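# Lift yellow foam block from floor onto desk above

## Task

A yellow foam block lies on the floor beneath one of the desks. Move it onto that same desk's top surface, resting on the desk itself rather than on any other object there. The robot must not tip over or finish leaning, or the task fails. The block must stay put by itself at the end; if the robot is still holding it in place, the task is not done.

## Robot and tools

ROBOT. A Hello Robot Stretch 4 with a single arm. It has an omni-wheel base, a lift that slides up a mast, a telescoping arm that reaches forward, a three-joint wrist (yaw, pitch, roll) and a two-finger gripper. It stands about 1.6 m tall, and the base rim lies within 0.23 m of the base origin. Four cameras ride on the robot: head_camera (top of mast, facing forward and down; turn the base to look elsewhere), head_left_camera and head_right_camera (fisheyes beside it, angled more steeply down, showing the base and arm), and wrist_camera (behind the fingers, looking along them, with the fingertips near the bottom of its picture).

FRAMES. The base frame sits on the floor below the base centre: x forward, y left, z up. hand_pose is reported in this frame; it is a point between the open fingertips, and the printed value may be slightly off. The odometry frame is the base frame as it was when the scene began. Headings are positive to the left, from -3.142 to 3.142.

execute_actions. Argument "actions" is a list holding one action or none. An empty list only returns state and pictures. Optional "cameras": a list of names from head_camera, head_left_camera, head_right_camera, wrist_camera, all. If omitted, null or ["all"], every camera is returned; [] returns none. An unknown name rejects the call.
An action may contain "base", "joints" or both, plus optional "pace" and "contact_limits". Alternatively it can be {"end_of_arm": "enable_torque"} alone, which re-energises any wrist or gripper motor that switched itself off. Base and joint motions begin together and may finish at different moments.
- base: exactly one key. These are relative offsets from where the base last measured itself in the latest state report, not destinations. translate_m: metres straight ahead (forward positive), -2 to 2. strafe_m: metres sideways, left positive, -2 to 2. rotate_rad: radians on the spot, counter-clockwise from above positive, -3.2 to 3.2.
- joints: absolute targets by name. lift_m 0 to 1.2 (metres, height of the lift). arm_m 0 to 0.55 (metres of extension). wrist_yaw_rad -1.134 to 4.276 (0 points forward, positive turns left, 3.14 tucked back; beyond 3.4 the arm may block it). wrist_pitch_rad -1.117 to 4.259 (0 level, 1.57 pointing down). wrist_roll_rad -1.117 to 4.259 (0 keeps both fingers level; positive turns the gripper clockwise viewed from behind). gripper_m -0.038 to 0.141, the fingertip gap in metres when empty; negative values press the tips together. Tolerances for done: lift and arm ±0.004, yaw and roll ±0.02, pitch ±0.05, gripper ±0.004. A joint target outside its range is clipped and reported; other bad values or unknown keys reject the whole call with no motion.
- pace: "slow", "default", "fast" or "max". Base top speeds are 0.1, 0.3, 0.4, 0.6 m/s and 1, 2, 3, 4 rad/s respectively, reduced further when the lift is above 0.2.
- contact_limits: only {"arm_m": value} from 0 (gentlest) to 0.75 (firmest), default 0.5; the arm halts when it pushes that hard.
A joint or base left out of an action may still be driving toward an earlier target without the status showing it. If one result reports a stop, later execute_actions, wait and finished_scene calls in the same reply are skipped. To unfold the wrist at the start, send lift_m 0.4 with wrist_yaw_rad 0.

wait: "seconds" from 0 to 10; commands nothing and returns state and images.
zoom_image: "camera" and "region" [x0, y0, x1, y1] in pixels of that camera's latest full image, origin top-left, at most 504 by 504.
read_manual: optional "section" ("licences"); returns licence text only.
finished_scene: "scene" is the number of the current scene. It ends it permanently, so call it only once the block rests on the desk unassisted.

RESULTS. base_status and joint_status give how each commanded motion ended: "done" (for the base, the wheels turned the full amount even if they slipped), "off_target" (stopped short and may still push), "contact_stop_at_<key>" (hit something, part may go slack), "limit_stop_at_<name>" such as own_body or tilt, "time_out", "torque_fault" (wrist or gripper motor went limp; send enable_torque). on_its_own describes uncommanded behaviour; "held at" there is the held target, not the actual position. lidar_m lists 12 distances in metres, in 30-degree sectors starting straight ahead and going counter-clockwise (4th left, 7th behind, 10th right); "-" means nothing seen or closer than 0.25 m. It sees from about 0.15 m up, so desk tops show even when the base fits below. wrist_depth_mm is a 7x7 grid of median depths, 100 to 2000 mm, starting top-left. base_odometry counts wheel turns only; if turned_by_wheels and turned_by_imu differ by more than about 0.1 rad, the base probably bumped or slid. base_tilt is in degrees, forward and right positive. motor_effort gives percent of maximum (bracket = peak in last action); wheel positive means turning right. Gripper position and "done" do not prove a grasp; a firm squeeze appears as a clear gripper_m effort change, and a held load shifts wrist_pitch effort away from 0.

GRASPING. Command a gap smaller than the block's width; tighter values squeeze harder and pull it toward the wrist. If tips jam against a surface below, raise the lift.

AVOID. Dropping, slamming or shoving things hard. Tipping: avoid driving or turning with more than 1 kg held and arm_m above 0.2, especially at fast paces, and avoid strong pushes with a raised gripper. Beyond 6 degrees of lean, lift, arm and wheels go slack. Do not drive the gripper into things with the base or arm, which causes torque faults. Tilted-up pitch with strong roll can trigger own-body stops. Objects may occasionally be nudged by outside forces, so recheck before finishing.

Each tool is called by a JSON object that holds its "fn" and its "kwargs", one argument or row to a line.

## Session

{"fn": "execute_actions", "kwargs": {
  "actions": []
}}

Scene clock: 0.00 s.
base_odometry: x=+0.000 y=+0.000 heading=+0.000 (m, m, rad; odometry frame)
turned_by_wheels: +0.000 (rad since the last result)
turned_by_imu: +0.000 (rad since the last result)
base_tilt: forward=-0.5 right=+0.4 (deg)
lidar_m: 0.80 0.95 1.75 1.73 1.06 0.91 0.95 1.15 1.64 1.66 0.85 0.77
base_status: not commanded
joint_positions: lift_m=+0.183 arm_m=-0.001 wrist_yaw_rad=+3.153 wrist_pitch_rad=+0.016 wrist_roll_rad=-0.011 gripper_m=+0.057
joint_status: not commanded
motor_effort: lift_m=+20 arm_m=-1 wrist_yaw_rad=-2 wrist_pitch_rad=-6 wrist_roll_rad=+2 gripper_m=+0 wheel_0=+0 wheel_1=+0 wheel_2=+0 (%)
hand_pose: x=-0.1197 y=+0.0841 z=+0.3561 quat_wxyz=(-0.006, -0.008, -0.005, +1.000) (m; base frame)
wrist_depth_mm: - 144 255 1078 1025 946 891 / - 117 142 1138 1025 931 891 / - 113 141 1060 1025 946 866 / - 121 151 1098 1025 946 866 / 143 142 1182 1098 1008 946 866 / 224 1366 1229 1078 212 917 866 / 222 1118 946 931 917 891 854
pictures: head_camera, head_left_camera, head_right_camera, wrist_camera
camera_calibration (this result's frames):
wrist_camera: T_world_to_cam=[[-0.0580883, 0.997693, -0.035141, -0.0674545], [-0.00975791, -0.0357662, -0.999313, 0.425146], [-0.998264, -0.0577055, 0.011813, 0.106594], [0, 0, 0, 1]] pos_world=[0.106639, 0.0886558, 0.421224]
Images, in order (width x height): head_camera 420x560, head_left_camera 420x672, head_right_camera 420x672, wrist_camera 616x392.

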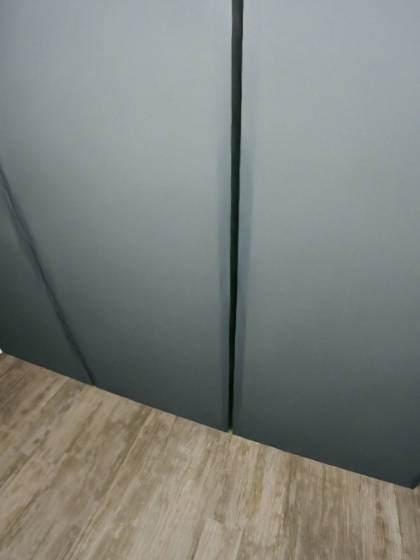

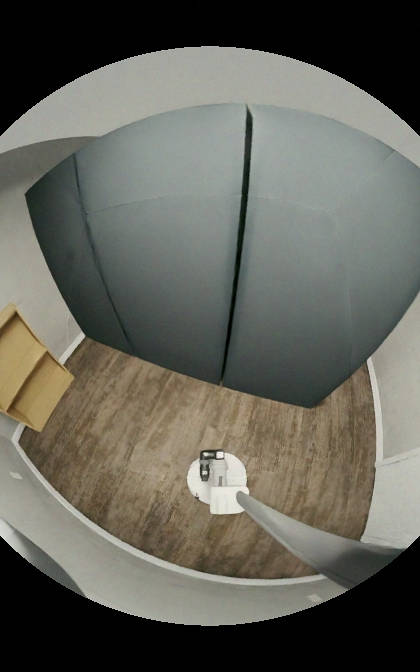

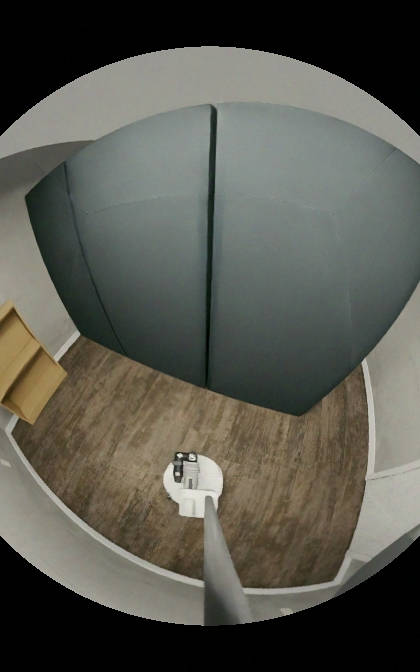

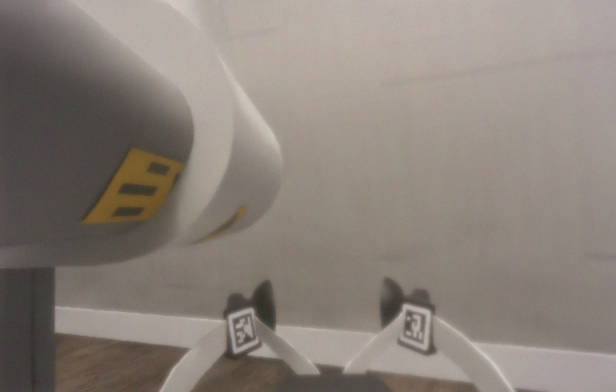

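{"fn": "execute_actions", "kwargs": {
  "actions": [
    {"base":{"rotate_rad":-0.3},"pace":"fast"}
  ],
  "cameras": []
}}

{"fn": "execute_actions", "kwargs": {
  "actions": [
    {"base":{"strafe_m":-1.0},"pace":"fast"}
  ],
  "cameras": ["head_camera","head_left_camera"]
}}

Scene clock: 8.90 s.
base_odometry: x=+0.000 y=+0.000 heading=-0.300 (m, m, rad; odometry frame)
turned_by_wheels: -0.300 (rad since the last result)
turned_by_imu: -0.300 (rad since the last result)
base_tilt: forward=-0.5 right=+0.3 (deg)
lidar_m: 0.77 0.84 1.15 1.76 1.30 0.93 0.92 0.96 1.34 1.63 1.74 0.79
base_status: done
joint_positions: lift_m=+0.183 arm_m=-0.001 wrist_yaw_rad=+3.153 wrist_pitch_rad=+0.016 wrist_roll_rad=-0.011 gripper_m=+0.057
joint_status: not commanded
motor_effort: lift_m=+20(20) arm_m=-1(1) wrist_yaw_rad=-3(1) wrist_pitch_rad=-6(6) wrist_roll_rad=+2(1) gripper_m=-1(6) wheel_0=+1(7) wheel_1=+0(8) wheel_2=+0(7) (%)
hand_pose: x=-0.1197 y=+0.0841 z=+0.3561 quat_wxyz=(-0.006, -0.008, -0.005, +1.000) (m; base frame)
wrist_depth_mm: - 144 255 1060 1042 1060 1042 / - 117 142 1098 1025 1060 1008 / - 113 141 1060 1042 1025 1025 / - 121 151 1060 1042 1025 976 / 143 141 1060 1060 1025 1025 991 / 223 1078 1078 1042 212 1025 1008 / 222 1060 946 931 904 904 976
pictures: none
No camera images: the call's "cameras" was empty. Leave "cameras" out to get every camera's image.

Scene clock: 12.63 s.
base_odometry: x=-0.295 y=-0.955 heading=-0.300 (m, m, rad; odometry frame)
turned_by_wheels: +0.000 (rad since the last result)
turned_by_imu: +0.001 (rad since the last result)
base_tilt: forward=-0.6 right=+0.2 (deg)
lidar_m: 0.99 0.80 1.13 2.75 1.31 0.99 0.93 0.88 0.67 0.64 0.65 1.00
base_status: done
joint_positions: lift_m=+0.183 arm_m=-0.001 wrist_yaw_rad=+3.153 wrist_pitch_rad=+0.016 wrist_roll_rad=-0.011 gripper_m=+0.057
joint_status: not commanded
motor_effort: lift_m=+20(20) arm_m=-1(1) wrist_yaw_rad=-2(2) wrist_pitch_rad=-6(7) wrist_roll_rad=+2(2) gripper_m=-2(1) wheel_0=+0(13) wheel_1=+0(11) wheel_2=+0(0) (%)
hand_pose: x=-0.1197 y=+0.0841 z=+0.3561 quat_wxyz=(-0.006, -0.008, -0.005, +1.000) (m; base frame)
wrist_depth_mm: - 144 255 1118 1118 1078 1060 / - 117 142 1098 1078 1060 1060 / - 113 142 1098 1078 1060 1042 / - 121 151 1118 1078 1060 1042 / 143 142 1098 1078 1078 1042 1042 / 223 1098 1118 1060 213 1042 1008 / 221 1060 960 931 904 904 991
pictures: head_camera, head_left_camera
Images, in order (width x height): head_camera 420x560, head_left_camera 420x672.

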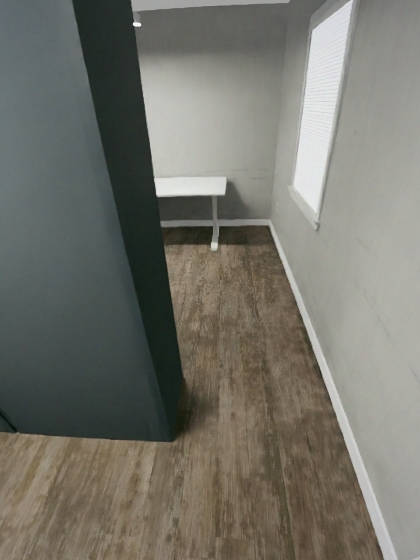

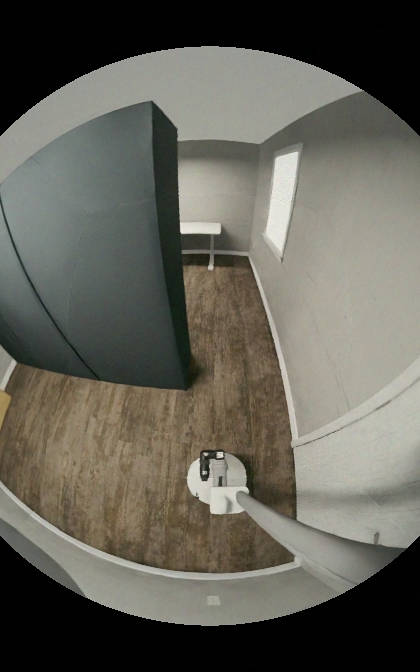

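{"fn": "execute_actions", "kwargs": {
  "actions": [
    {"base":{"strafe_m":-0.22},"pace":"fast"}
  ],
  "cameras": []
}}

{"fn": "execute_actions", "kwargs": {
  "actions": [
    {"base":{"translate_m":2.0},"pace":"fast"}
  ]
}}

Scene clock: 19.13 s.
base_odometry: x=-0.361 y=-1.166 heading=-0.300 (m, m, rad; odometry frame)
turned_by_wheels: +0.000 (rad since the last result)
turned_by_imu: +0.001 (rad since the last result)
base_tilt: forward=-0.5 right=+0.3 (deg)
lidar_m: 1.94 0.89 1.11 2.97 1.34 0.95 0.95 0.55 0.45 0.41 0.44 0.65
base_status: done
joint_positions: lift_m=+0.183 arm_m=-0.001 wrist_yaw_rad=+3.153 wrist_pitch_rad=+0.016 wrist_roll_rad=-0.011 gripper_m=+0.057
joint_status: not commanded
motor_effort: lift_m=+20(20) arm_m=-1(1) wrist_yaw_rad=-3(3) wrist_pitch_rad=-6(6) wrist_roll_rad=+2(2) gripper_m=-1(1) wheel_0=+0(10) wheel_1=+0(10) wheel_2=+0(1) (%)
hand_pose: x=-0.1197 y=+0.0841 z=+0.3561 quat_wxyz=(-0.006, -0.008, -0.005, +1.000) (m; base frame)
wrist_depth_mm: - 144 255 1118 1098 1098 1042 / - 117 142 1138 1118 1078 1025 / - 113 141 1118 1098 1060 1042 / - 121 152 1098 1078 1060 1042 / 142 142 1118 1078 1078 1060 1042 / 224 1025 1098 1060 213 1042 1025 / 222 946 931 931 904 904 1008
pictures: none
No camera images: the call's "cameras" was empty. Leave "cameras" out to get every camera's image.

Scene clock: 25.50 s.
base_odometry: x=+1.550 y=-1.757 heading=-0.300 (m, m, rad; odometry frame)
turned_by_wheels: +0.000 (rad since the last result)
turned_by_imu: -0.006 (rad since the last result)
base_tilt: forward=-0.5 right=+0.3 (deg)
lidar_m: 0.98 1.03 1.45 2.46 1.03 0.90 1.81 0.69 0.48 0.43 0.45 0.68
base_status: done
joint_positions: lift_m=+0.183 arm_m=-0.001 wrist_yaw_rad=+3.153 wrist_pitch_rad=+0.016 wrist_roll_rad=-0.011 gripper_m=+0.057
joint_status: not commanded
motor_effort: lift_m=+20(20) arm_m=-1(1) wrist_yaw_rad=-3(3) wrist_pitch_rad=-6(6) wrist_roll_rad=+2(2) gripper_m=-3(4) wheel_0=-1(3) wheel_1=-2(4) wheel_2=+0(11) (%)
hand_pose: x=-0.1197 y=+0.0841 z=+0.3561 quat_wxyz=(-0.006, -0.008, -0.005, +1.000) (m; base frame)
wrist_depth_mm: - 144 254 - - 991 1205 / - 117 143 - - 1042 1336 / - 113 141 - - 1042 1308 / - 121 151 - - 1060 1281 / 143 142 1921 - - 976 1308 / 223 1138 1537 1661 213 991 1255 / 221 1042 946 931 904 842 842
pictures: head_camera, head_left_camera, head_right_camera, wrist_camera
camera_calibration (this result's frames):
wrist_camera: T_world_to_cam=[[-0.0580831, 0.997693, -0.0351409, -0.0674554], [-0.00975795, -0.035766, -0.999313, 0.425146], [-0.998264, -0.0577003, 0.0118128, 0.106595], [0, 0, 0, 1]] pos_world=[0.10664, 0.0886561, 0.421224]
Images, in order (width x height): head_camera 420x560, head_left_camera 420x672, head_right_camera 420x672, wrist_camera 616x392.

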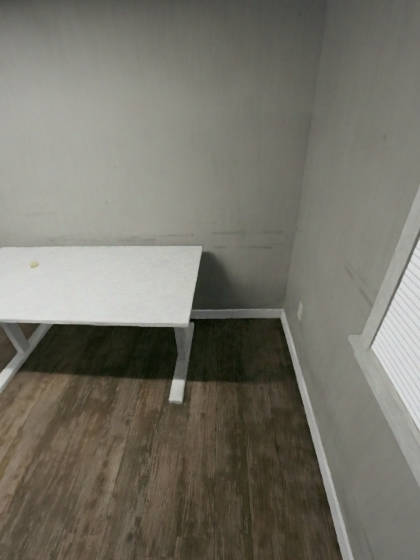

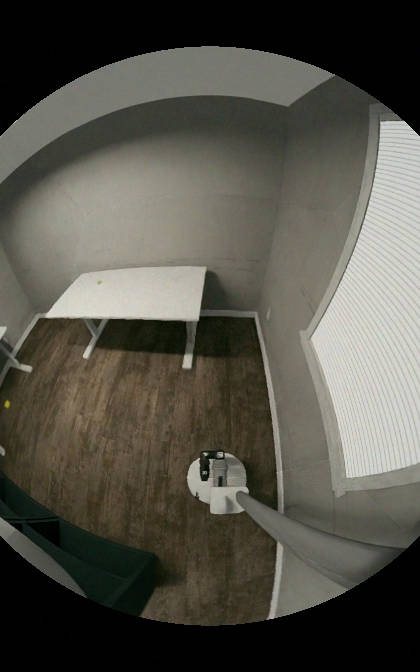

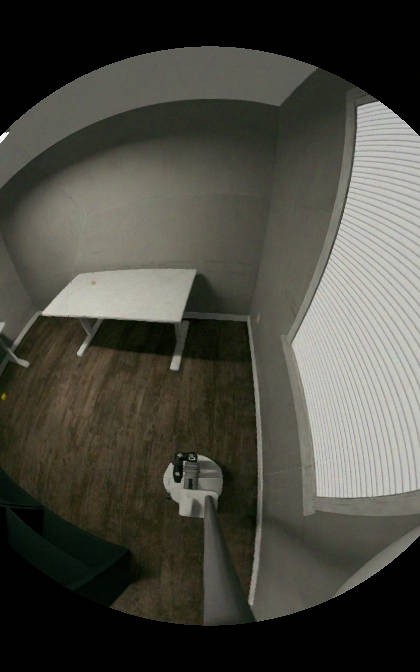

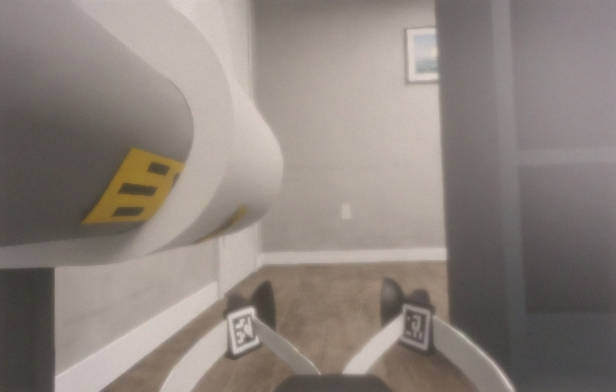

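{"fn": "execute_actions", "kwargs": {
  "actions": [
    {"base":{"rotate_rad":1.57},"joints":{"lift_m":0.3,"wrist_yaw_rad":0,"gripper_m":0.13},"pace":"fast"}
  ],
  "cameras": []
}}

{"fn": "execute_actions", "kwargs": {
  "actions": [
    {"base":{"translate_m":1.6},"joints":{"wrist_pitch_rad":0.5},"pace":"fast"}
  ],
  "cameras": ["wrist_camera","head_camera"]
}}

Scene clock: 35.33 s.
base_odometry: x=+1.550 y=-1.757 heading=+1.270 (m, m, rad; odometry frame)
turned_by_wheels: +1.570 (rad since the last result)
turned_by_imu: +1.580 (rad since the last result)
base_tilt: forward=-0.5 right=+0.2 (deg)
lidar_m: 2.46 1.11 0.90 1.84 0.69 0.49 0.45 0.46 0.68 0.98 1.01 1.44
base_status: done
joint_positions: lift_m=+0.300 arm_m=-0.001 wrist_yaw_rad=+0.000 wrist_pitch_rad=+0.016 wrist_roll_rad=-0.011 gripper_m=+0.130
joint_status: all done
motor_effort: lift_m=+23(27) arm_m=-1(1) wrist_yaw_rad=-3(7) wrist_pitch_rad=-6(6) wrist_roll_rad=+2(2) gripper_m=+0(2) wheel_0=+0(10) wheel_1=+0(7) wheel_2=+0(10) (%)
hand_pose: x=+0.4583 y=-0.0873 z=+0.4733 quat_wxyz=(+1.000, -0.005, +0.008, +0.000) (m; base frame)
wrist_depth_mm: 1255 - - - - - - / 1255 - - - - - - / 1255 - - - - - - / 1205 - - - - - - / 1182 - - - - - - / 1182 1921 1983 - - 209 1983 / 1182 1281 1281 160 1160 1229 1281
pictures: none
No camera images: the call's "cameras" was empty. Leave "cameras" out to get every camera's image.

Scene clock: 40.70 s.
base_odometry: x=+2.025 y=-0.229 heading=+1.270 (m, m, rad; odometry frame)
turned_by_wheels: +0.000 (rad since the last result)
turned_by_imu: -0.005 (rad since the last result)
base_tilt: forward=-0.5 right=+0.3 (deg)
lidar_m: 0.85 0.92 0.80 0.72 0.77 1.10 2.10 1.45 1.04 1.00 1.86 0.90
base_status: done
joint_positions: lift_m=+0.300 arm_m=-0.001 wrist_yaw_rad=+0.000 wrist_pitch_rad=+0.502 wrist_roll_rad=-0.011 gripper_m=+0.130
joint_status: all done
motor_effort: lift_m=+23(23) arm_m=-1(1) wrist_yaw_rad=-1(2) wrist_pitch_rad=-5(5) wrist_roll_rad=+1(2) gripper_m=+2(1) wheel_0=+0(7) wheel_1=-1(4) wheel_2=-1(11) (%)
hand_pose: x=+0.4227 y=-0.0874 z=+0.3392 quat_wxyz=(+0.969, -0.005, +0.248, +0.001) (m; base frame)
wrist_depth_mm: 1255 1308 1336 1308 1308 1308 1281 / 1336 1430 1397 1397 1397 1430 1336 / 1430 1464 1499 1464 1464 1430 1281 / 1205 1138 1205 1160 1118 1118 1042 / 917 931 904 891 866 854 831 / 759 741 707 715 699 210 699 / 634 609 591 160 559 574 585
pictures: head_camera, wrist_camera
camera_calibration (this result's frames):
wrist_camera: T_world_to_cam=[[0.024784, -0.998299, -0.0527654, -0.0689819], [-0.457442, 0.0356068, -0.888526, 0.565317], [0.888894, 0.0461584, -0.455782, 0.00830813], [0, 0, 0, 1]] pos_world=[0.252924, -0.0893772, 0.502446]
Images, in order (width x height): head_camera 420x560, wrist_camera 616x392.

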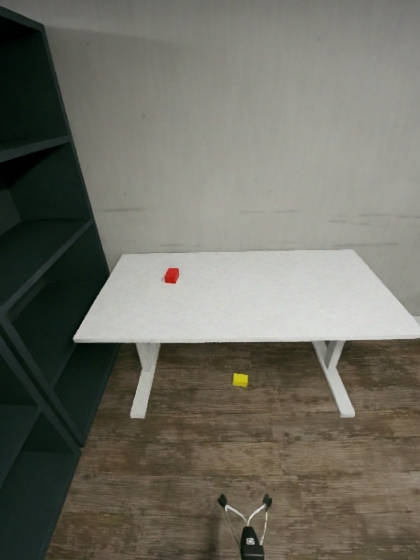

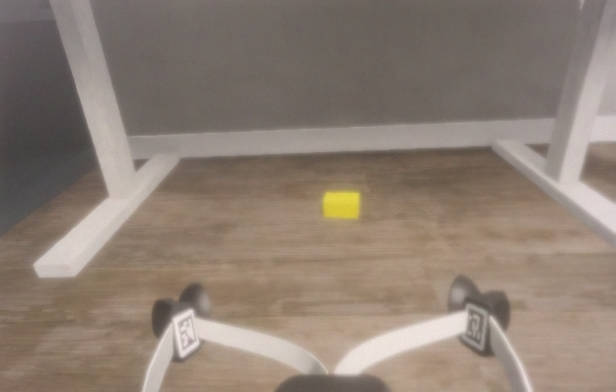

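{"fn": "execute_actions", "kwargs": {
  "actions": [
    {"base":{"strafe_m":-0.035},"joints":{"lift_m":0.0}}
  ],
  "cameras": []
}}

{"fn": "execute_actions", "kwargs": {
  "actions": [
    {"base":{"translate_m":0.25},"joints":{"arm_m":0.3},"pace":"fast"}
  ],
  "cameras": ["wrist_camera"]
}}

Scene clock: 49.30 s.
base_odometry: x=+2.058 y=-0.239 heading=+1.269 (m, m, rad; odometry frame)
turned_by_wheels: +0.000 (rad since the last result)
turned_by_imu: +0.001 (rad since the last result)
base_tilt: forward=-0.5 right=+0.3 (deg)
lidar_m: 0.85 0.90 0.83 0.78 0.82 1.11 2.09 1.36 1.00 0.96 1.83 0.91
base_status: done
joint_positions: lift_m=+0.094 arm_m=-0.001 wrist_yaw_rad=+0.000 wrist_pitch_rad=+0.502 wrist_roll_rad=-0.011 gripper_m=+0.130
joint_status: lift_m limit_stop_at_own_body (moved -0.205 of -0.300)
on_its_own: lift_m is slack since a limit_stop_at_own_body (your +0.000 is given up); arm_m is slack since a limit_stop_at_own_body
motor_effort: lift_m=+20(19) arm_m=+0(1) wrist_yaw_rad=-2(1) wrist_pitch_rad=-5(7) wrist_roll_rad=+1(1) gripper_m=+2(1) wheel_0=-2(6) wheel_1=+0(8) wheel_2=-2(2) (%)
hand_pose: x=+0.4227 y=-0.0874 z=+0.1339 quat_wxyz=(+0.969, -0.005, +0.248, +0.001) (m; base frame)
wrist_depth_mm: 1281 1336 1336 1308 1281 1336 1308 / 1308 1430 1430 1366 1336 1366 1118 / 1025 1025 1008 931 946 891 866 / 732 715 699 676 654 640 634 / 549 535 530 521 508 500 492 / 442 436 410 418 415 208 404 / 370 357 347 160 327 336 345
pictures: none
No camera images: the call's "cameras" was empty. Leave "cameras" out to get every camera's image.

not run: a stop came earlier in this reply.

{"fn": "execute_actions", "kwargs": {
  "actions": [
    {"base":{"translate_m":0.25},"joints":{"arm_m":0.3,"lift_m":0.1},"pace":"fast"}
  ],
  "cameras": []
}}

{"fn": "execute_actions", "kwargs": {
  "actions": [
    {"joints":{"lift_m":0.0}}
  ],
  "cameras": ["wrist_camera"]
}}

Scene clock: 55.93 s.
base_odometry: x=+2.132 y=+0.000 heading=+1.269 (m, m, rad; odometry frame)
turned_by_wheels: +0.000 (rad since the last result)
turned_by_imu: +0.000 (rad since the last result)
base_tilt: forward=-0.5 right=+0.3 (deg)
lidar_m: 0.61 0.66 0.82 0.77 0.83 1.16 2.35 1.39 1.01 1.01 0.92 0.65
base_status: done
joint_positions: lift_m=+0.100 arm_m=+0.299 wrist_yaw_rad=+0.000 wrist_pitch_rad=+0.502 wrist_roll_rad=-0.011 gripper_m=+0.130
joint_status: all done
motor_effort: lift_m=+23(25) arm_m=+5(7) wrist_yaw_rad=-1(3) wrist_pitch_rad=-5(6) wrist_roll_rad=+2(3) gripper_m=+0(1) wheel_0=+0(11) wheel_1=+0(7) wheel_2=+0(12) (%)
hand_pose: x=+0.7229 y=-0.0873 z=+0.1392 quat_wxyz=(+0.969, -0.005, +0.248, +0.001) (m; base frame)
wrist_depth_mm: 809 798 820 788 788 809 798 / 866 866 842 854 854 854 866 / 904 891 878 891 878 866 854 / 732 723 707 676 661 647 634 / 554 549 535 469 508 504 496 / 449 442 415 424 418 209 410 / 375 362 351 160 332 338 345
pictures: none
No camera images: the call's "cameras" was empty. Leave "cameras" out to get every camera's image.

Scene clock: 57.37 s.
base_odometry: x=+2.132 y=+0.000 heading=+1.269 (m, m, rad; odometry frame)
turned_by_wheels: +0.000 (rad since the last result)
turned_by_imu: +0.000 (rad since the last result)
base_tilt: forward=-0.6 right=+0.2 (deg)
lidar_m: 0.63 0.64 0.82 0.79 0.83 1.13 2.33 1.40 1.00 0.99 0.90 0.63
base_status: not commanded
joint_positions: lift_m=+0.000 arm_m=+0.299 wrist_yaw_rad=+0.000 wrist_pitch_rad=+0.502 wrist_roll_rad=-0.011 gripper_m=+0.130
joint_status: all done
motor_effort: lift_m=+17(21) arm_m=+5(5) wrist_yaw_rad=-3(2) wrist_pitch_rad=-5(5) wrist_roll_rad=+1(2) gripper_m=+0(1) wheel_0=+0(0) wheel_1=-1(0) wheel_2=+0(0) (%)
hand_pose: x=+0.7229 y=-0.0873 z=+0.0399 quat_wxyz=(+0.969, -0.005, +0.248, +0.001) (m; base frame)
wrist_depth_mm: 809 798 809 798 798 809 798 / 854 842 866 831 831 820 820 / 715 691 668 647 615 603 574 / 488 477 466 382 415 433 421 / 370 364 353 349 338 334 330 / 297 293 274 282 278 208 271 / 248 238 234 160 222 226 231
pictures: wrist_camera
camera_calibration (this result's frames):
wrist_camera: T_world_to_cam=[[0.024972, -0.998295, -0.052768, -0.0923011], [-0.457539, 0.0355182, -0.88848, 0.436737], [0.888839, 0.0463306, -0.455872, -0.394873], [0, 0, 0, 1]] pos_world=[0.553108, -0.0893611, 0.20315]
Images, in order (width x height): wrist_camera 616x392.

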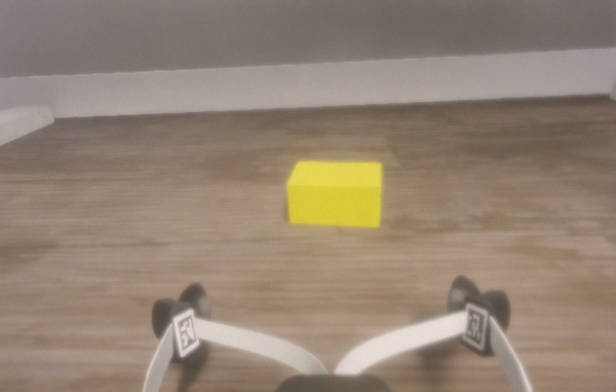

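{"fn": "execute_actions", "kwargs": {
  "actions": [
    {"joints":{"arm_m":0.48}}
  ],
  "cameras": ["wrist_camera"]
}}

{"fn": "execute_actions", "kwargs": {
  "actions": [
    {"joints":{"gripper_m":0.045}}
  ],
  "cameras": []
}}

{"fn": "execute_actions", "kwargs": {
  "actions": [
    {"joints":{"lift_m":0.1,"arm_m":0.05}}
  ],
  "cameras": ["wrist_camera"]
}}

Scene clock: 64.43 s.
base_odometry: x=+2.132 y=+0.000 heading=+1.269 (m, m, rad; odometry frame)
turned_by_wheels: +0.000 (rad since the last result)
turned_by_imu: +0.002 (rad since the last result)
base_tilt: forward=-0.6 right=+0.3 (deg)
lidar_m: 0.58 0.65 0.83 0.78 0.80 1.13 2.35 1.41 0.98 1.01 0.90 0.65
base_status: not commanded
joint_positions: lift_m=+0.000 arm_m=+0.479 wrist_yaw_rad=+0.000 wrist_pitch_rad=+0.502 wrist_roll_rad=-0.011 gripper_m=+0.130
joint_status: all done
motor_effort: lift_m=+16(16) arm_m=+6(6) wrist_yaw_rad=-2(3) wrist_pitch_rad=-5(5) wrist_roll_rad=+2(2) gripper_m=+0(3) wheel_0=+0(0) wheel_1=+0(0) wheel_2=+0(0) (%)
hand_pose: x=+0.9028 y=-0.0874 z=+0.0399 quat_wxyz=(+0.969, -0.005, +0.248, +0.001) (m; base frame)
wrist_depth_mm: 640 640 634 640 634 621 627 / 683 676 668 668 661 654 654 / 691 699 668 640 621 597 591 / 488 480 466 445 439 430 421 / 373 359 353 347 342 336 329 / 297 291 273 218 215 209 270 / 247 238 234 160 206 225 229
pictures: wrist_camera
camera_calibration (this result's frames):
wrist_camera: T_world_to_cam=[[0.0248067, -0.998299, -0.0527698, -0.0966866], [-0.457597, 0.0355922, -0.888447, 0.519093], [0.888814, 0.0461867, -0.455936, -0.554773], [0, 0, 0, 1]] pos_world=[0.733024, -0.0893746, 0.203144]
Images, in order (width x height): wrist_camera 616x392.

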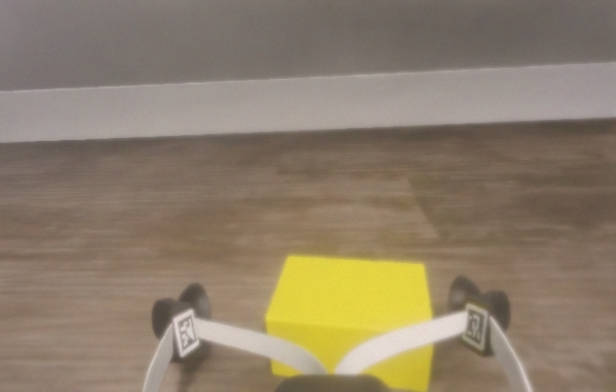

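Scene clock: 66.23 s.
base_odometry: x=+2.132 y=+0.000 heading=+1.269 (m, m, rad; odometry frame)
turned_by_wheels: +0.000 (rad since the last result)
turned_by_imu: +0.001 (rad since the last result)
base_tilt: forward=-0.6 right=+0.2 (deg)
lidar_m: 0.58 0.64 0.81 0.76 0.82 1.17 2.33 1.38 1.01 1.01 0.90 0.64
base_status: not commanded
joint_positions: lift_m=+0.000 arm_m=+0.479 wrist_yaw_rad=+0.000 wrist_pitch_rad=+0.502 wrist_roll_rad=-0.011 gripper_m=+0.045
joint_status: all done
motor_effort: lift_m=+16(16) arm_m=+6(6) wrist_yaw_rad=-3(3) wrist_pitch_rad=-5(5) wrist_roll_rad=+2(1) gripper_m=-19(22) wheel_0=+0(1) wheel_1=+0(0) wheel_2=+0(0) (%)
hand_pose: x=+0.9028 y=-0.0874 z=+0.0399 quat_wxyz=(+0.969, -0.005, +0.248, +0.001) (m; base frame)
wrist_depth_mm: 654 640 640 634 627 634 627 / 683 668 661 661 661 647 654 / 699 699 668 640 627 603 585 / 488 477 459 452 442 436 418 / 370 359 355 347 342 334 329 / 298 293 211 210 206 264 270 / 250 229 211 200 193 217 230
pictures: none
No camera images: the call's "cameras" was empty. Leave "cameras" out to get every camera's image.

Scene clock: 68.60 s.
base_odometry: x=+2.132 y=+0.000 heading=+1.269 (m, m, rad; odometry frame)
turned_by_wheels: +0.000 (rad since the last result)
turned_by_imu: +0.001 (rad since the last result)
base_tilt: forward=-0.5 right=+0.4 (deg)
lidar_m: 0.62 0.66 0.83 0.77 0.82 1.15 2.34 1.38 1.01 0.99 0.91 0.64
base_status: not commanded
joint_positions: lift_m=+0.100 arm_m=+0.051 wrist_yaw_rad=+0.000 wrist_pitch_rad=+0.502 wrist_roll_rad=-0.011 gripper_m=+0.045
joint_status: all done
motor_effort: lift_m=+24(24) arm_m=-6(7) wrist_yaw_rad=+0(1) wrist_pitch_rad=-7(7) wrist_roll_rad=+2(1) gripper_m=-19(19) wheel_0=+0(0) wheel_1=+0(0) wheel_2=+0(0) (%)
hand_pose: x=+0.4748 y=-0.0874 z=+0.1390 quat_wxyz=(+0.969, -0.005, +0.249, +0.001) (m; base frame)
wrist_depth_mm: 1060 1060 1008 1042 1025 1025 1008 / 1118 1098 1098 1098 1098 1098 1078 / 891 1042 1008 991 946 904 866 / 723 732 707 691 661 647 627 / 559 549 539 525 517 508 496 / 452 439 212 209 206 402 410 / 379 347 212 202 192 329 349
pictures: wrist_camera
camera_calibration (this result's frames):
wrist_camera: T_world_to_cam=[[0.0245441, -0.998304, -0.0527837, -0.0807712], [-0.458094, 0.0356988, -0.888186, 0.411487], [0.888565, 0.0459797, -0.456441, -0.128968], [0, 0, 0, 1]] pos_world=[0.305079, -0.0893939, 0.302347]
Images, in order (width x height): wrist_camera 616x392.

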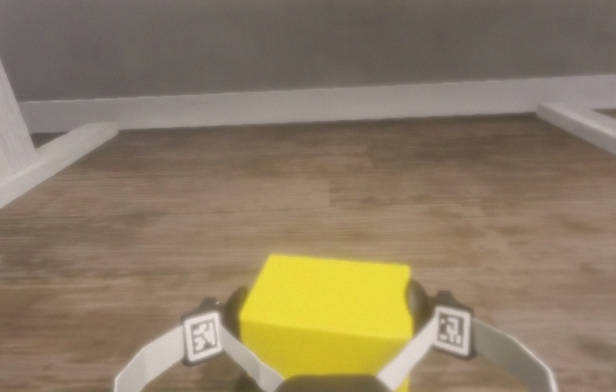

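{"fn": "execute_actions", "kwargs": {
  "actions": [
    {"joints":{"lift_m":0.88,"arm_m":0.0},"pace":"fast"}
  ],
  "cameras": []
}}

{"fn": "execute_actions", "kwargs": {
  "actions": [
    {"joints":{"arm_m":0.37}}
  ],
  "cameras": ["wrist_camera","head_camera"]
}}

Scene clock: 76.30 s.
base_odometry: x=+2.132 y=+0.000 heading=+1.269 (m, m, rad; odometry frame)
turned_by_wheels: +0.000 (rad since the last result)
turned_by_imu: +0.002 (rad since the last result)
base_tilt: forward=-0.5 right=+0.3 (deg)
lidar_m: 0.60 0.64 0.82 0.78 0.81 1.12 2.34 1.36 1.02 1.00 0.92 0.63
base_status: not commanded
joint_positions: lift_m=+0.880 arm_m=+0.001 wrist_yaw_rad=+0.000 wrist_pitch_rad=+0.502 wrist_roll_rad=-0.011 gripper_m=+0.045
joint_status: all done
motor_effort: lift_m=+23(24) arm_m=-6(4) wrist_yaw_rad=-2(3) wrist_pitch_rad=-7(6) wrist_roll_rad=+1(2) gripper_m=-21(18) wheel_0=+0(0) wheel_1=+0(0) wheel_2=+0(0) (%)
hand_pose: x=+0.4248 y=-0.0874 z=+0.9190 quat_wxyz=(+0.969, -0.005, +0.249, +0.001) (m; base frame)
wrist_depth_mm: 1078 1118 1098 1078 1060 1098 1060 / 1160 1160 1160 1138 1160 1160 1118 / 1205 1205 1205 1182 1138 1060 1060 / 917 854 866 820 809 798 768 / 676 661 668 634 621 615 603 / 544 535 211 209 207 496 508 / 1281 1042 211 202 191 1205 1098
pictures: none
No camera images: the call's "cameras" was empty. Leave "cameras" out to get every camera's image.

Scene clock: 78.50 s.
base_odometry: x=+2.132 y=+0.000 heading=+1.269 (m, m, rad; odometry frame)
turned_by_wheels: +0.000 (rad since the last result)
turned_by_imu: +0.001 (rad since the last result)
base_tilt: forward=-0.6 right=+0.2 (deg)
lidar_m: 0.63 0.66 0.83 0.76 0.81 1.14 2.32 1.41 1.01 0.98 0.90 0.61
base_status: not commanded
joint_positions: lift_m=+0.880 arm_m=+0.369 wrist_yaw_rad=+0.000 wrist_pitch_rad=+0.502 wrist_roll_rad=-0.011 gripper_m=+0.045
joint_status: all done
motor_effort: lift_m=+23(23) arm_m=+6(6) wrist_yaw_rad=-2(2) wrist_pitch_rad=-6(7) wrist_roll_rad=+3(2) gripper_m=-18(16) wheel_0=+0(0) wheel_1=+0(0) wheel_2=+0(0) (%)
hand_pose: x=+0.7928 y=-0.0874 z=+0.9191 quat_wxyz=(+0.969, -0.005, +0.248, +0.001) (m; base frame)
wrist_depth_mm: 750 741 741 741 723 741 715 / 788 788 798 778 788 778 768 / 854 842 842 842 831 820 820 / 878 866 854 820 798 788 768 / 640 654 647 627 609 615 597 / 539 530 212 209 206 484 492 / 449 418 211 201 191 389 415
pictures: head_camera, wrist_camera
camera_calibration (this result's frames):
wrist_camera: T_world_to_cam=[[0.0247919, -0.998299, -0.0527758, -0.0475447], [-0.457818, 0.0355929, -0.888333, 1.24995], [0.8887, 0.0461852, -0.456157, -0.0558315], [0, 0, 0, 1]] pos_world=[0.623048, -0.0893747, 1.0824]
Images, in order (width x height): head_camera 420x560, wrist_camera 616x392.

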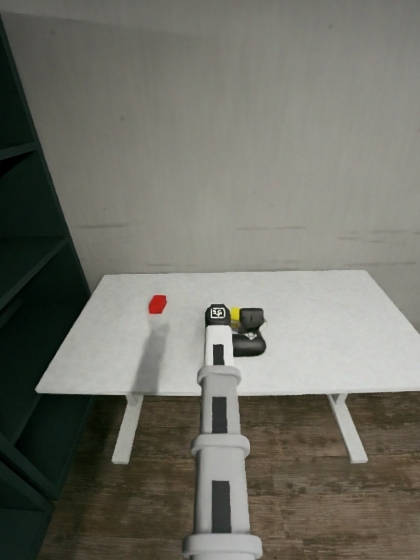

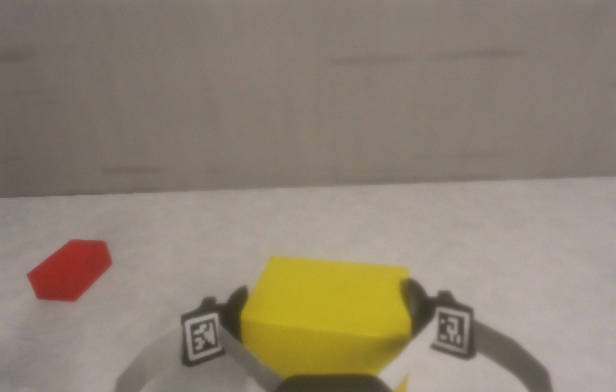

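{"fn": "execute_actions", "kwargs": {
  "actions": [
    {"joints":{"lift_m":0.725}}
  ],
  "cameras": ["wrist_camera"]
}}

Scene clock: 83.57 s.
base_odometry: x=+2.132 y=+0.000 heading=+1.269 (m, m, rad; odometry frame)
turned_by_wheels: +0.000 (rad since the last result)
turned_by_imu: +0.002 (rad since the last result)
base_tilt: forward=-0.6 right=+0.4 (deg)
lidar_m: 0.61 0.66 0.81 0.77 0.81 1.14 2.34 1.38 1.02 0.97 0.88 0.65
base_status: not commanded
joint_positions: lift_m=+0.725 arm_m=+0.369 wrist_yaw_rad=+0.000 wrist_pitch_rad=+0.502 wrist_roll_rad=-0.011 gripper_m=+0.045
joint_status: all done
motor_effort: lift_m=+16(20) arm_m=+6(6) wrist_yaw_rad=-2(3) wrist_pitch_rad=-6(6) wrist_roll_rad=+1(1) gripper_m=-20(16) wheel_0=+1(0) wheel_1=+0(0) wheel_2=+0(0) (%)
hand_pose: x=+0.7928 y=-0.0874 z=+0.7647 quat_wxyz=(+0.969, -0.005, +0.248, +0.001) (m; base frame)
wrist_depth_mm: 741 741 741 741 732 732 723 / 798 788 778 788 778 759 768 / 741 707 691 661 627 615 591 / 469 488 473 466 452 439 430 / 377 370 364 353 349 342 338 / 303 300 211 211 206 270 278 / 254 236 212 201 191 223 235
pictures: wrist_camera
camera_calibration (this result's frames):
wrist_camera: T_world_to_cam=[[0.0247921, -0.998299, -0.0527758, -0.0556952], [-0.457818, 0.0355928, -0.888333, 1.11277], [0.8887, 0.0461853, -0.456156, -0.126279], [0, 0, 0, 1]] pos_world=[0.62305, -0.0893747, 0.927967]
Images, in order (width x height): wrist_camera 616x392.

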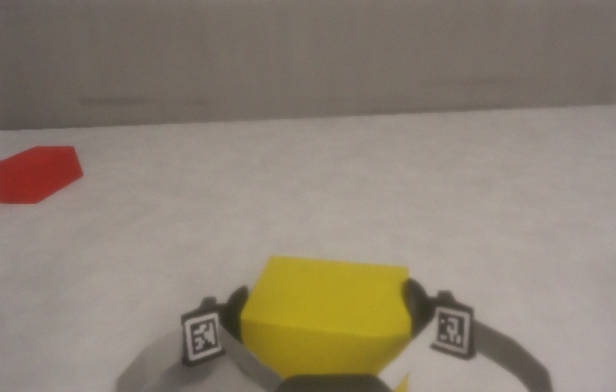

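{"fn": "execute_actions", "kwargs": {
  "actions": [
    {"joints":{"lift_m":0.72},"pace":"slow"}
  ],
  "cameras": []
}}

{"fn": "execute_actions", "kwargs": {
  "actions": [
    {"joints":{"gripper_m":0.13}}
  ],
  "cameras": []
}}

{"fn": "execute_actions", "kwargs": {
  "actions": [
    {"joints":{"lift_m":0.8,"arm_m":0.15},"pace":"fast"}
  ],
  "cameras": ["wrist_camera","head_camera"]
}}

Scene clock: 93.77 s.
base_odometry: x=+2.132 y=+0.000 heading=+1.269 (m, m, rad; odometry frame)
turned_by_wheels: +0.000 (rad since the last result)
turned_by_imu: +0.001 (rad since the last result)
base_tilt: forward=-0.5 right=+0.3 (deg)
lidar_m: 0.61 0.64 0.81 0.78 0.83 1.15 2.34 1.39 0.99 1.00 0.92 0.63
base_status: not commanded
joint_positions: lift_m=+0.720 arm_m=+0.369 wrist_yaw_rad=+0.000 wrist_pitch_rad=+0.502 wrist_roll_rad=-0.011 gripper_m=+0.045
joint_status: all done
motor_effort: lift_m=+16(16) arm_m=+5(6) wrist_yaw_rad=-1(2) wrist_pitch_rad=-6(5) wrist_roll_rad=+2(1) gripper_m=-17(16) wheel_0=+0(0) wheel_1=+0(0) wheel_2=+0(0) (%)
hand_pose: x=+0.7928 y=-0.0874 z=+0.7597 quat_wxyz=(+0.969, -0.005, +0.248, +0.001) (m; base frame)
wrist_depth_mm: 741 741 732 732 732 732 732 / 798 768 788 778 768 768 768 / 723 691 661 647 627 603 585 / 469 473 462 452 439 433 418 / 368 359 351 345 340 334 330 / 297 291 211 209 206 266 271 / 249 230 211 201 192 217 230
pictures: none
No camera images: the call's "cameras" was empty. Leave "cameras" out to get every camera's image.

Scene clock: 95.57 s.
base_odometry: x=+2.132 y=+0.000 heading=+1.269 (m, m, rad; odometry frame)
turned_by_wheels: +0.000 (rad since the last result)
turned_by_imu: +0.001 (rad since the last result)
base_tilt: forward=-0.6 right=+0.3 (deg)
lidar_m: 0.63 0.66 0.83 0.78 0.82 1.13 2.33 1.39 1.02 1.00 0.88 0.62
base_status: not commanded
joint_positions: lift_m=+0.720 arm_m=+0.369 wrist_yaw_rad=+0.000 wrist_pitch_rad=+0.502 wrist_roll_rad=-0.011 gripper_m=+0.130
joint_status: all done
motor_effort: lift_m=+16(16) arm_m=+5(6) wrist_yaw_rad=-2(3) wrist_pitch_rad=-6(6) wrist_roll_rad=+3(2) gripper_m=-1(15) wheel_0=+0(0) wheel_1=+0(0) wheel_2=+0(0) (%)
hand_pose: x=+0.7928 y=-0.0874 z=+0.7597 quat_wxyz=(+0.969, -0.005, +0.248, +0.001) (m; base frame)
wrist_depth_mm: 741 750 741 723 732 723 732 / 778 798 788 778 778 788 768 / 715 699 668 640 627 603 580 / 466 473 459 452 439 427 418 / 366 364 357 347 340 332 330 / 298 291 224 219 222 208 270 / 248 238 234 160 208 225 231
pictures: none
No camera images: the call's "cameras" was empty. Leave "cameras" out to get every camera's image.

Scene clock: 97.07 s.
base_odometry: x=+2.132 y=+0.000 heading=+1.269 (m, m, rad; odometry frame)
turned_by_wheels: +0.000 (rad since the last result)
turned_by_imu: +0.000 (rad since the last result)
base_tilt: forward=-0.5 right=+0.3 (deg)
lidar_m: 0.62 0.67 0.81 0.77 0.82 1.13 2.34 1.41 1.03 1.00 0.91 0.65
base_status: not commanded
joint_positions: lift_m=+0.800 arm_m=+0.151 wrist_yaw_rad=+0.000 wrist_pitch_rad=+0.502 wrist_roll_rad=-0.011 gripper_m=+0.130
joint_status: all done
motor_effort: lift_m=+23(23) arm_m=-6(7) wrist_yaw_rad=-1(2) wrist_pitch_rad=-6(6) wrist_roll_rad=+1(2) gripper_m=+2(2) wheel_0=+0(0) wheel_1=+0(0) wheel_2=+0(0) (%)
hand_pose: x=+0.5748 y=-0.0875 z=+0.8392 quat_wxyz=(+0.969, -0.005, +0.248, +0.001) (m; base frame)
wrist_depth_mm: 946 960 960 946 931 946 931 / 991 1008 991 991 1008 991 991 / 1060 991 946 917 878 831 809 / 691 676 654 634 615 603 597 / 521 512 500 449 480 473 462 / 418 410 389 402 392 209 382 / 351 343 338 160 325 327 327
pictures: head_camera, wrist_camera
camera_calibration (this result's frames):
wrist_camera: T_world_to_cam=[[0.0244855, -0.998306, -0.0527734, -0.0462642], [-0.457717, 0.0357359, -0.88838, 1.07914], [0.888761, 0.0459077, -0.456067, 0.101306], [0, 0, 0, 1]] pos_world=[0.405037, -0.0894007, 1.00245]
Images, in order (width x height): head_camera 420x560, wrist_camera 616x392.

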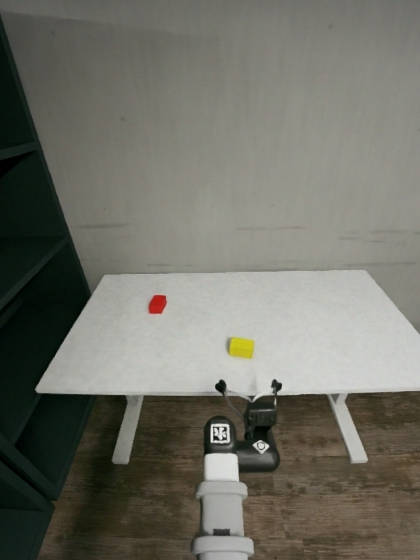

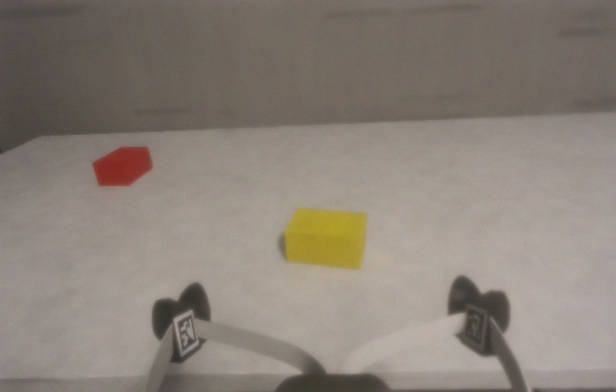

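{"fn": "finished_scene", "kwargs": {
  "scene": 2
}}

The scene is finished: the task was done.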